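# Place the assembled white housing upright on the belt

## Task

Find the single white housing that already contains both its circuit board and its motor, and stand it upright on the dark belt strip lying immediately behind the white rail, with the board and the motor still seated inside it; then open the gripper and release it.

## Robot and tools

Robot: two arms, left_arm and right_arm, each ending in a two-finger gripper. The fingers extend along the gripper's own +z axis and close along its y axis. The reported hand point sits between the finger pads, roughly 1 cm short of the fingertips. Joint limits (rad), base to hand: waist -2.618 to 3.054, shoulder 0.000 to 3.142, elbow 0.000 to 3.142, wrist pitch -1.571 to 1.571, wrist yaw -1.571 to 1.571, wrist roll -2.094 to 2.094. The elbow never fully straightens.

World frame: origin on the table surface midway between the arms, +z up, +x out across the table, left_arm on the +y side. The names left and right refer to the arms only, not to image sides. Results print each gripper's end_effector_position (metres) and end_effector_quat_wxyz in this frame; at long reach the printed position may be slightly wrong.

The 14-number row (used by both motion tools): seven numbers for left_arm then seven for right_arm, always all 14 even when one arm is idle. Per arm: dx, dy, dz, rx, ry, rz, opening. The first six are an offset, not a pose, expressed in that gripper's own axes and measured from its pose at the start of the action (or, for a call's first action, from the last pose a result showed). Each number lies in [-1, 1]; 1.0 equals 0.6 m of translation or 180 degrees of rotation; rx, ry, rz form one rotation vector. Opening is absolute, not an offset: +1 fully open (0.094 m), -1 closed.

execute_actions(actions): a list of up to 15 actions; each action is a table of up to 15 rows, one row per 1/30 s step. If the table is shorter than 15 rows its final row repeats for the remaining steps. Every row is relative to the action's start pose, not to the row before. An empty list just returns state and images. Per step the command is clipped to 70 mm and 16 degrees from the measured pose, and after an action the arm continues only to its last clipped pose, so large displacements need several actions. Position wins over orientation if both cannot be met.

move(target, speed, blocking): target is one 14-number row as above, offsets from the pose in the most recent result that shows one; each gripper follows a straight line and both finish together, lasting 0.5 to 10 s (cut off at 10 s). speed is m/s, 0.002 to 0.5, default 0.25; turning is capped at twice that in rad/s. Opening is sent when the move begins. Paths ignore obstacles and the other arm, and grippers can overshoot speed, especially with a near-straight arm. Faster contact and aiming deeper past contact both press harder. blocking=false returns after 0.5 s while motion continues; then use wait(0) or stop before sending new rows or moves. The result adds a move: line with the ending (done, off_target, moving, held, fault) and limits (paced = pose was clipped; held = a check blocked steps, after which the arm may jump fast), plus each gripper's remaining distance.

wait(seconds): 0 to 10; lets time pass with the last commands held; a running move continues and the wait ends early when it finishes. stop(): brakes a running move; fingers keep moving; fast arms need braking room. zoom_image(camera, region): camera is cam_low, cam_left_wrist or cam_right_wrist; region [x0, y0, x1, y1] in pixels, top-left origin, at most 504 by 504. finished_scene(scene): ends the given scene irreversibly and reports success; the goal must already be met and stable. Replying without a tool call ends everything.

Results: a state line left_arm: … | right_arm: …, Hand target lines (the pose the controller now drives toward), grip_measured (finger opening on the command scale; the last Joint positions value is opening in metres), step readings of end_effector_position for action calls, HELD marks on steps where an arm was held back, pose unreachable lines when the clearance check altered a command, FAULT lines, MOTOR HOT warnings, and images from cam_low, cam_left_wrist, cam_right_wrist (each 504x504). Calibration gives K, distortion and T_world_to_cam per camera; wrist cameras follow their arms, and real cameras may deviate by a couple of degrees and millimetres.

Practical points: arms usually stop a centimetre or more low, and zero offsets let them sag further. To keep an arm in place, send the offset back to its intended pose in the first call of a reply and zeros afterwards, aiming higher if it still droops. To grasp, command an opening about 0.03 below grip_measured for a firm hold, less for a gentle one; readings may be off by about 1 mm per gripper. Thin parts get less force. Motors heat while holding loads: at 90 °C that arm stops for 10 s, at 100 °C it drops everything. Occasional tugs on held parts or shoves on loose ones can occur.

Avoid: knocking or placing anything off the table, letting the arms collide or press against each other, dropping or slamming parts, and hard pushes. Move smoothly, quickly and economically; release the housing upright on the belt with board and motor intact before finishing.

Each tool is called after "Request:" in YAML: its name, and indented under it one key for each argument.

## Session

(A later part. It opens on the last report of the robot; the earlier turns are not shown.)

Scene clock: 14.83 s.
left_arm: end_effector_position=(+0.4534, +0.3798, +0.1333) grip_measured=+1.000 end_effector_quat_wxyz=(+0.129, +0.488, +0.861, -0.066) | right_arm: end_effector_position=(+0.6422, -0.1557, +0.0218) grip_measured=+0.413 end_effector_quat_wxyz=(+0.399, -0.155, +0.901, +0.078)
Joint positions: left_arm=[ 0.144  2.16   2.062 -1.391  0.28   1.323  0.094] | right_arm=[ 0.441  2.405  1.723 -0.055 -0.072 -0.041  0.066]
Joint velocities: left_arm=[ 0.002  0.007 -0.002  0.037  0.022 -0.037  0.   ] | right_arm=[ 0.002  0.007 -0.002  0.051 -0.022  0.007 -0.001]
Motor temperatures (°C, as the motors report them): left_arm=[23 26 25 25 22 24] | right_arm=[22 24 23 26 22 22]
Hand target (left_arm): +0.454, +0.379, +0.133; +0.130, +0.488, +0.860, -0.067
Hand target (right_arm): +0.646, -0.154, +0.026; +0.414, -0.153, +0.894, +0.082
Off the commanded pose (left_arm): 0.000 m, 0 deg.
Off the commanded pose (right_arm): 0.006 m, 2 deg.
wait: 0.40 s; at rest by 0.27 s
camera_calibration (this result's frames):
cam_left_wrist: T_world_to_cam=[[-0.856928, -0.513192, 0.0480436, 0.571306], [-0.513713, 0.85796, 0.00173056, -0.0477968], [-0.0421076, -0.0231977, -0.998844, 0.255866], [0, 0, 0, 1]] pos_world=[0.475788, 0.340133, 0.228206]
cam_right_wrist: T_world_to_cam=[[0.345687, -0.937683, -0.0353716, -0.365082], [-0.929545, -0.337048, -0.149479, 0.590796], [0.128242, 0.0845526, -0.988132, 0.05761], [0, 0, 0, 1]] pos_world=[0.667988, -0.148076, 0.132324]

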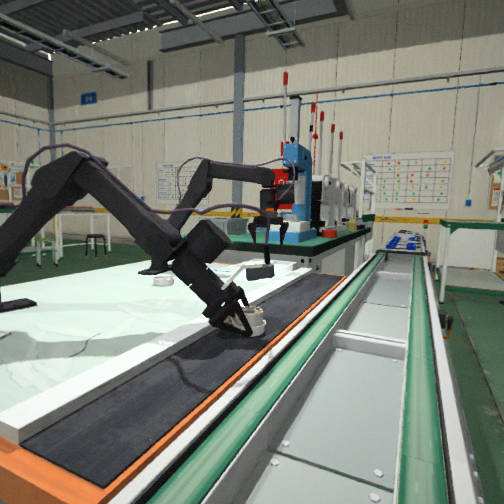

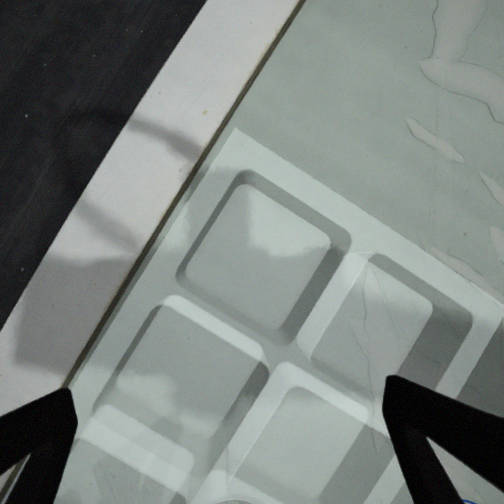

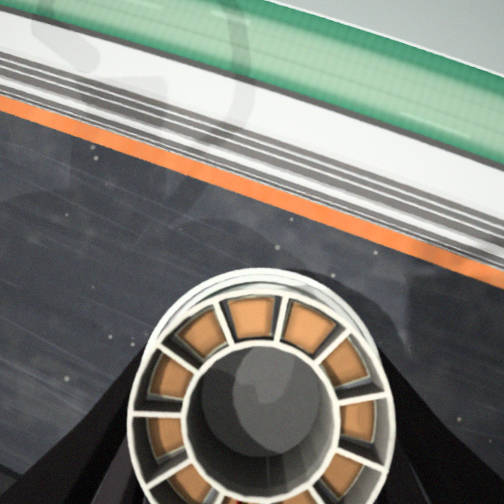

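Request:
execute_actions:
  actions:
    - [[0,0,0,0,0,0,1,-0.008,0,0.0015,0,-0.009,0,0.385],[0,0,0,0,0,0,1,-0.007,0,0.0025,0,-0.009,0,0.385],[0,0,0,0,0,0,1,-0.006,0,0.0035,0,-0.009,0,0.385],[0,0,0,0,0,0,1,-0.005,0,0.0045,0,-0.009,0,0.385],[0,0,0,0,0,0,1,-0.004,0,0.0055,0,-0.009,0,0.385],[0,0,0,0,0,0,1,-0.003,0,0.0065,0,-0.009,0,0.385],[0,0,0,0,0,0,1,-0.002,0,0.0075,0,-0.009,0,0.385],[0,0,0,0,0,0,1,-0.001,0,0.0085,0,-0.009,0,0.385]]
    - [[0,0,0,0,0,0,1,0,0,0,0,0,0,0.40],[0,0,0,0,0,0,1,0,0,0,0,0,0,0.42],[0,0,0,0,0,0,1,0,0,0,0,0,0,0.44],[0,0,0,0,0,0,1,0,0,0,0,0,0,0.46],[0,0,0,0,0,0,1,0,0,0,0,0,0,0.48],[0,0,0,0,0,0,1,0,0,0,0,0,0,0.52],[0,0,0,0,0,0,1,0,0,0,0,0,0,0.6],[0,0,0,0,0,0,1,0,0,0,0,0,0,0.8],[0,0,0,0,0,0,1,0,0,0,0,0,0,1]]

Request:
move:
  target: [0,0,0,0,0,0,1,-0.07,0,-0.13,0,0,0,1]
  speed: 0.15

Request:
zoom_image:
  camera: "cam_low"
  region: [190, 240, 310, 350]

Scene clock: 16.23 s.
left_arm: end_effector_position=(+0.4532, +0.3805, +0.1331) grip_measured=+1.000 end_effector_quat_wxyz=(+0.128, +0.488, +0.861, -0.065) | right_arm: end_effector_position=(+0.6420, -0.1557, +0.0216) grip_measured=+1.000 end_effector_quat_wxyz=(+0.398, -0.155, +0.901, +0.078)
Joint positions: left_arm=[ 0.144  2.16   2.062 -1.391  0.276  1.323  0.094] | right_arm=[ 0.441  2.405  1.723 -0.056 -0.072 -0.041  0.094]
Joint velocities: left_arm=[ 0.002 -0.017 -0.012  0.007 -0.007  0.037  0.   ] | right_arm=[ 0.002  0.017  0.002  0.007  0.066 -0.007  0.   ]
Motor temperatures (°C, as the motors report them): left_arm=[23 26 25 25 22 24] | right_arm=[22 24 23 26 22 22]
Hand target (left_arm): +0.453, +0.380, +0.133; +0.128, +0.488, +0.861, -0.066
Hand target (right_arm): +0.643, -0.155, +0.023; +0.401, -0.154, +0.899, +0.079
Off the commanded pose (left_arm): 0.000 m, 0 deg.
Off the commanded pose (right_arm): 0.002 m, 0 deg.
Step readings (end_effector_position; steps 1 to 15: 1st action; 16 to 30: 2nd action):
0: left_arm (+0.4534, +0.3798, +0.1333) | right_arm (+0.6422, -0.1557, +0.0218)
1: left_arm (+0.4534, +0.3799, +0.1332) | right_arm (+0.6422, -0.1557, +0.0218)
2: left_arm (+0.4534, +0.3799, +0.1332) | right_arm (+0.6422, -0.1557, +0.0218)
4: left_arm (+0.4534, +0.3801, +0.1332) | right_arm (+0.6422, -0.1557, +0.0218)
8: left_arm (+0.4534, +0.3801, +0.1332) | right_arm (+0.6424, -0.1556, +0.0221)
15: left_arm (+0.4533, +0.3802, +0.1331) | right_arm (+0.6431, -0.1554, +0.0228)
16: left_arm (+0.4533, +0.3803, +0.1331) | right_arm (+0.6430, -0.1554, +0.0227)
17: left_arm (+0.4533, +0.3803, +0.1331) | right_arm (+0.6428, -0.1555, +0.0225)
19: left_arm (+0.4533, +0.3804, +0.1331) | right_arm (+0.6424, -0.1556, +0.0220)
23: left_arm (+0.4532, +0.3805, +0.1331) | right_arm (+0.6420, -0.1557, +0.0216)
30: end_effector_position above
camera_calibration (this result's frames):
cam_left_wrist: T_world_to_cam=[[-0.856693, -0.513676, 0.0470618, 0.571709], [-0.514003, 0.857769, 0.00579575, -0.0488286], [-0.0433453, -0.0192247, -0.998875, 0.254723], [0, 0, 0, 1]] pos_world=[0.475722, 0.340454, 0.227814]
cam_right_wrist: T_world_to_cam=[[0.345648, -0.937694, -0.0354706, -0.365048], [-0.92971, -0.337093, -0.148351, 0.59065], [0.127151, 0.0842547, -0.988298, 0.0580877], [0, 0, 0, 1]] pos_world=[0.667925, -0.148093, 0.132083]

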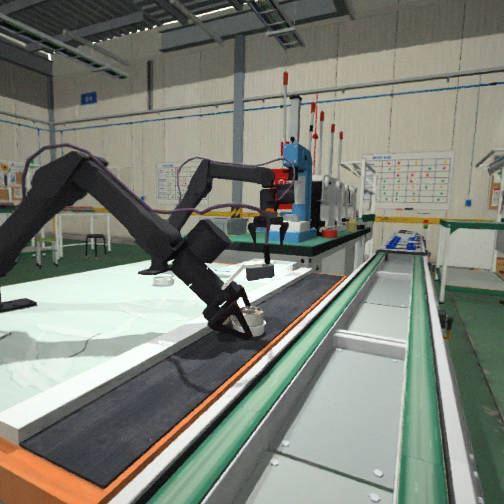

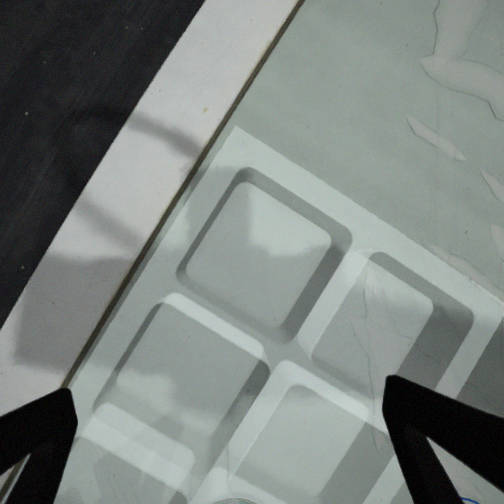

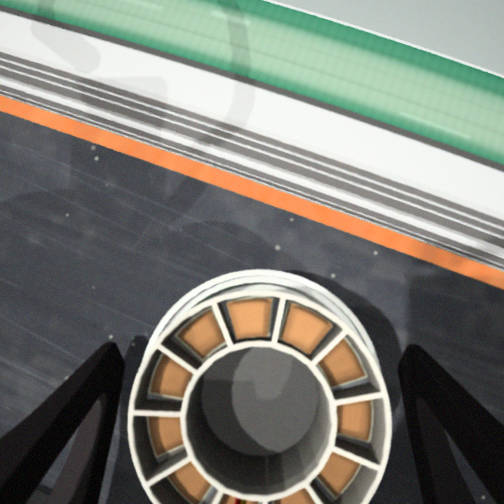

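Scene clock: 17.43 s.
left_arm: end_effector_position=(+0.4531, +0.3809, +0.1329) grip_measured=+1.000 end_effector_quat_wxyz=(+0.127, +0.488, +0.861, -0.064) | right_arm: end_effector_position=(+0.6207, -0.1615, +0.1094) grip_measured=+1.000 end_effector_quat_wxyz=(+0.409, -0.154, +0.896, +0.079)
Joint positions: left_arm=[ 0.144  2.16   2.062 -1.391  0.274  1.323  0.094] | right_arm=[ 0.441  2.189  1.702 -0.227 -0.072 -0.041  0.094]
Joint velocities: left_arm=[ 0.007 -0.012 -0.012  0.081 -0.022 -0.007  0.   ] | right_arm=[ 0.012  0.012 -0.012 -0.051  0.037 -0.007  0.   ]
Motor temperatures (°C, as the motors report them): left_arm=[23 27 25 25 22 24] | right_arm=[22 25 23 26 22 22]
Hand target (left_arm): +0.453, +0.381, +0.133; +0.128, +0.488, +0.861, -0.065
Hand target (right_arm): +0.614, -0.167, +0.105; +0.398, -0.155, +0.901, +0.078
Off the commanded pose (left_arm): 0.000 m, 0 deg.
Off the commanded pose (right_arm): 0.009 m, 1 deg.
move: done
camera_calibration (this result's frames):
cam_left_wrist: T_world_to_cam=[[-0.856565, -0.513938, 0.0465252, 0.571928], [-0.514158, 0.857658, 0.00801294, -0.0493893], [-0.0440209, -0.0170577, -0.998885, 0.254098], [0, 0, 0, 1]] pos_world=[0.475686, 0.340629, 0.227601]
cam_right_wrist: T_world_to_cam=[[0.346409, -0.937486, -0.0334831, -0.360675], [-0.926185, -0.336131, -0.170871, 0.582287], [0.148934, 0.0902029, -0.984724, 0.135145], [0, 0, 0, 1]] pos_world=[0.644119, -0.154593, 0.2205]

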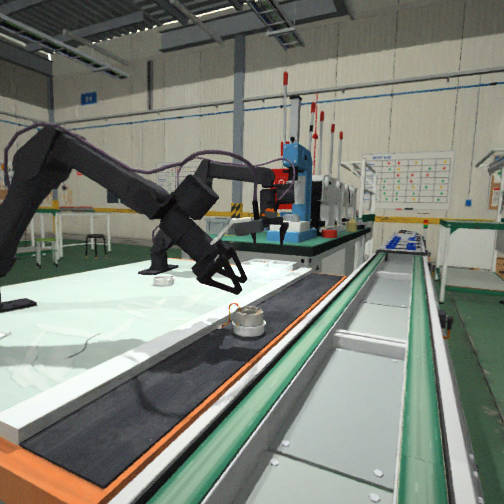

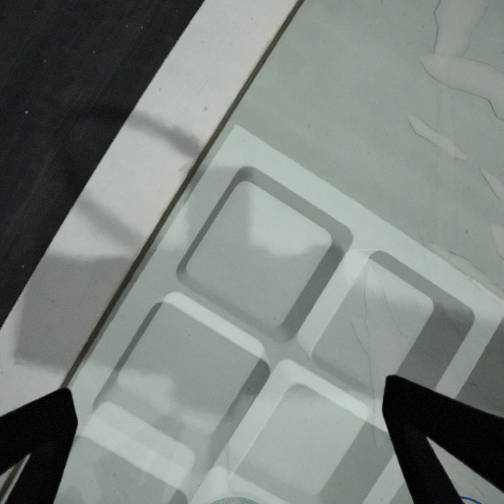

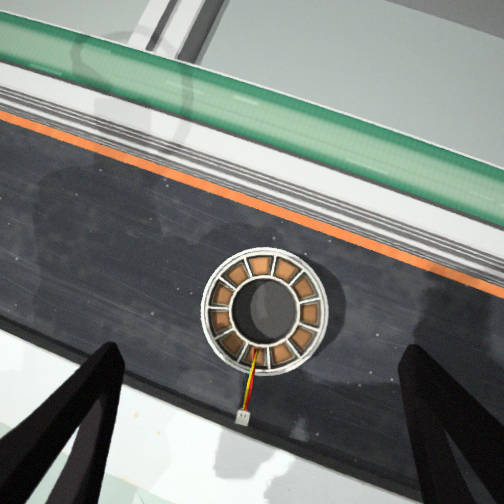

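Region (190, 240, 310, 350) of cam_low's 504x504 image, scaled by 4.200, with more detail than that image has; it fills the top 462 rows of this view, and the rest is white.

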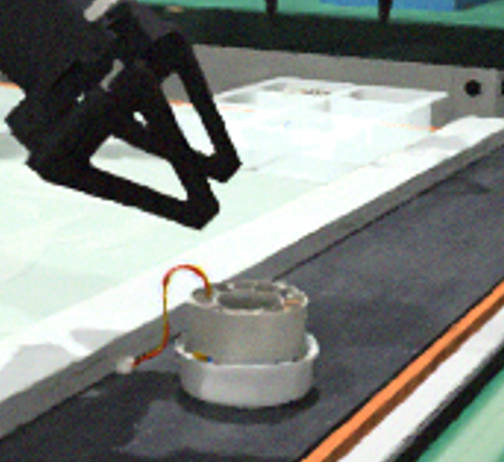

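Request:
finished_scene:
  scene: 2

The scene is finished: the task was done.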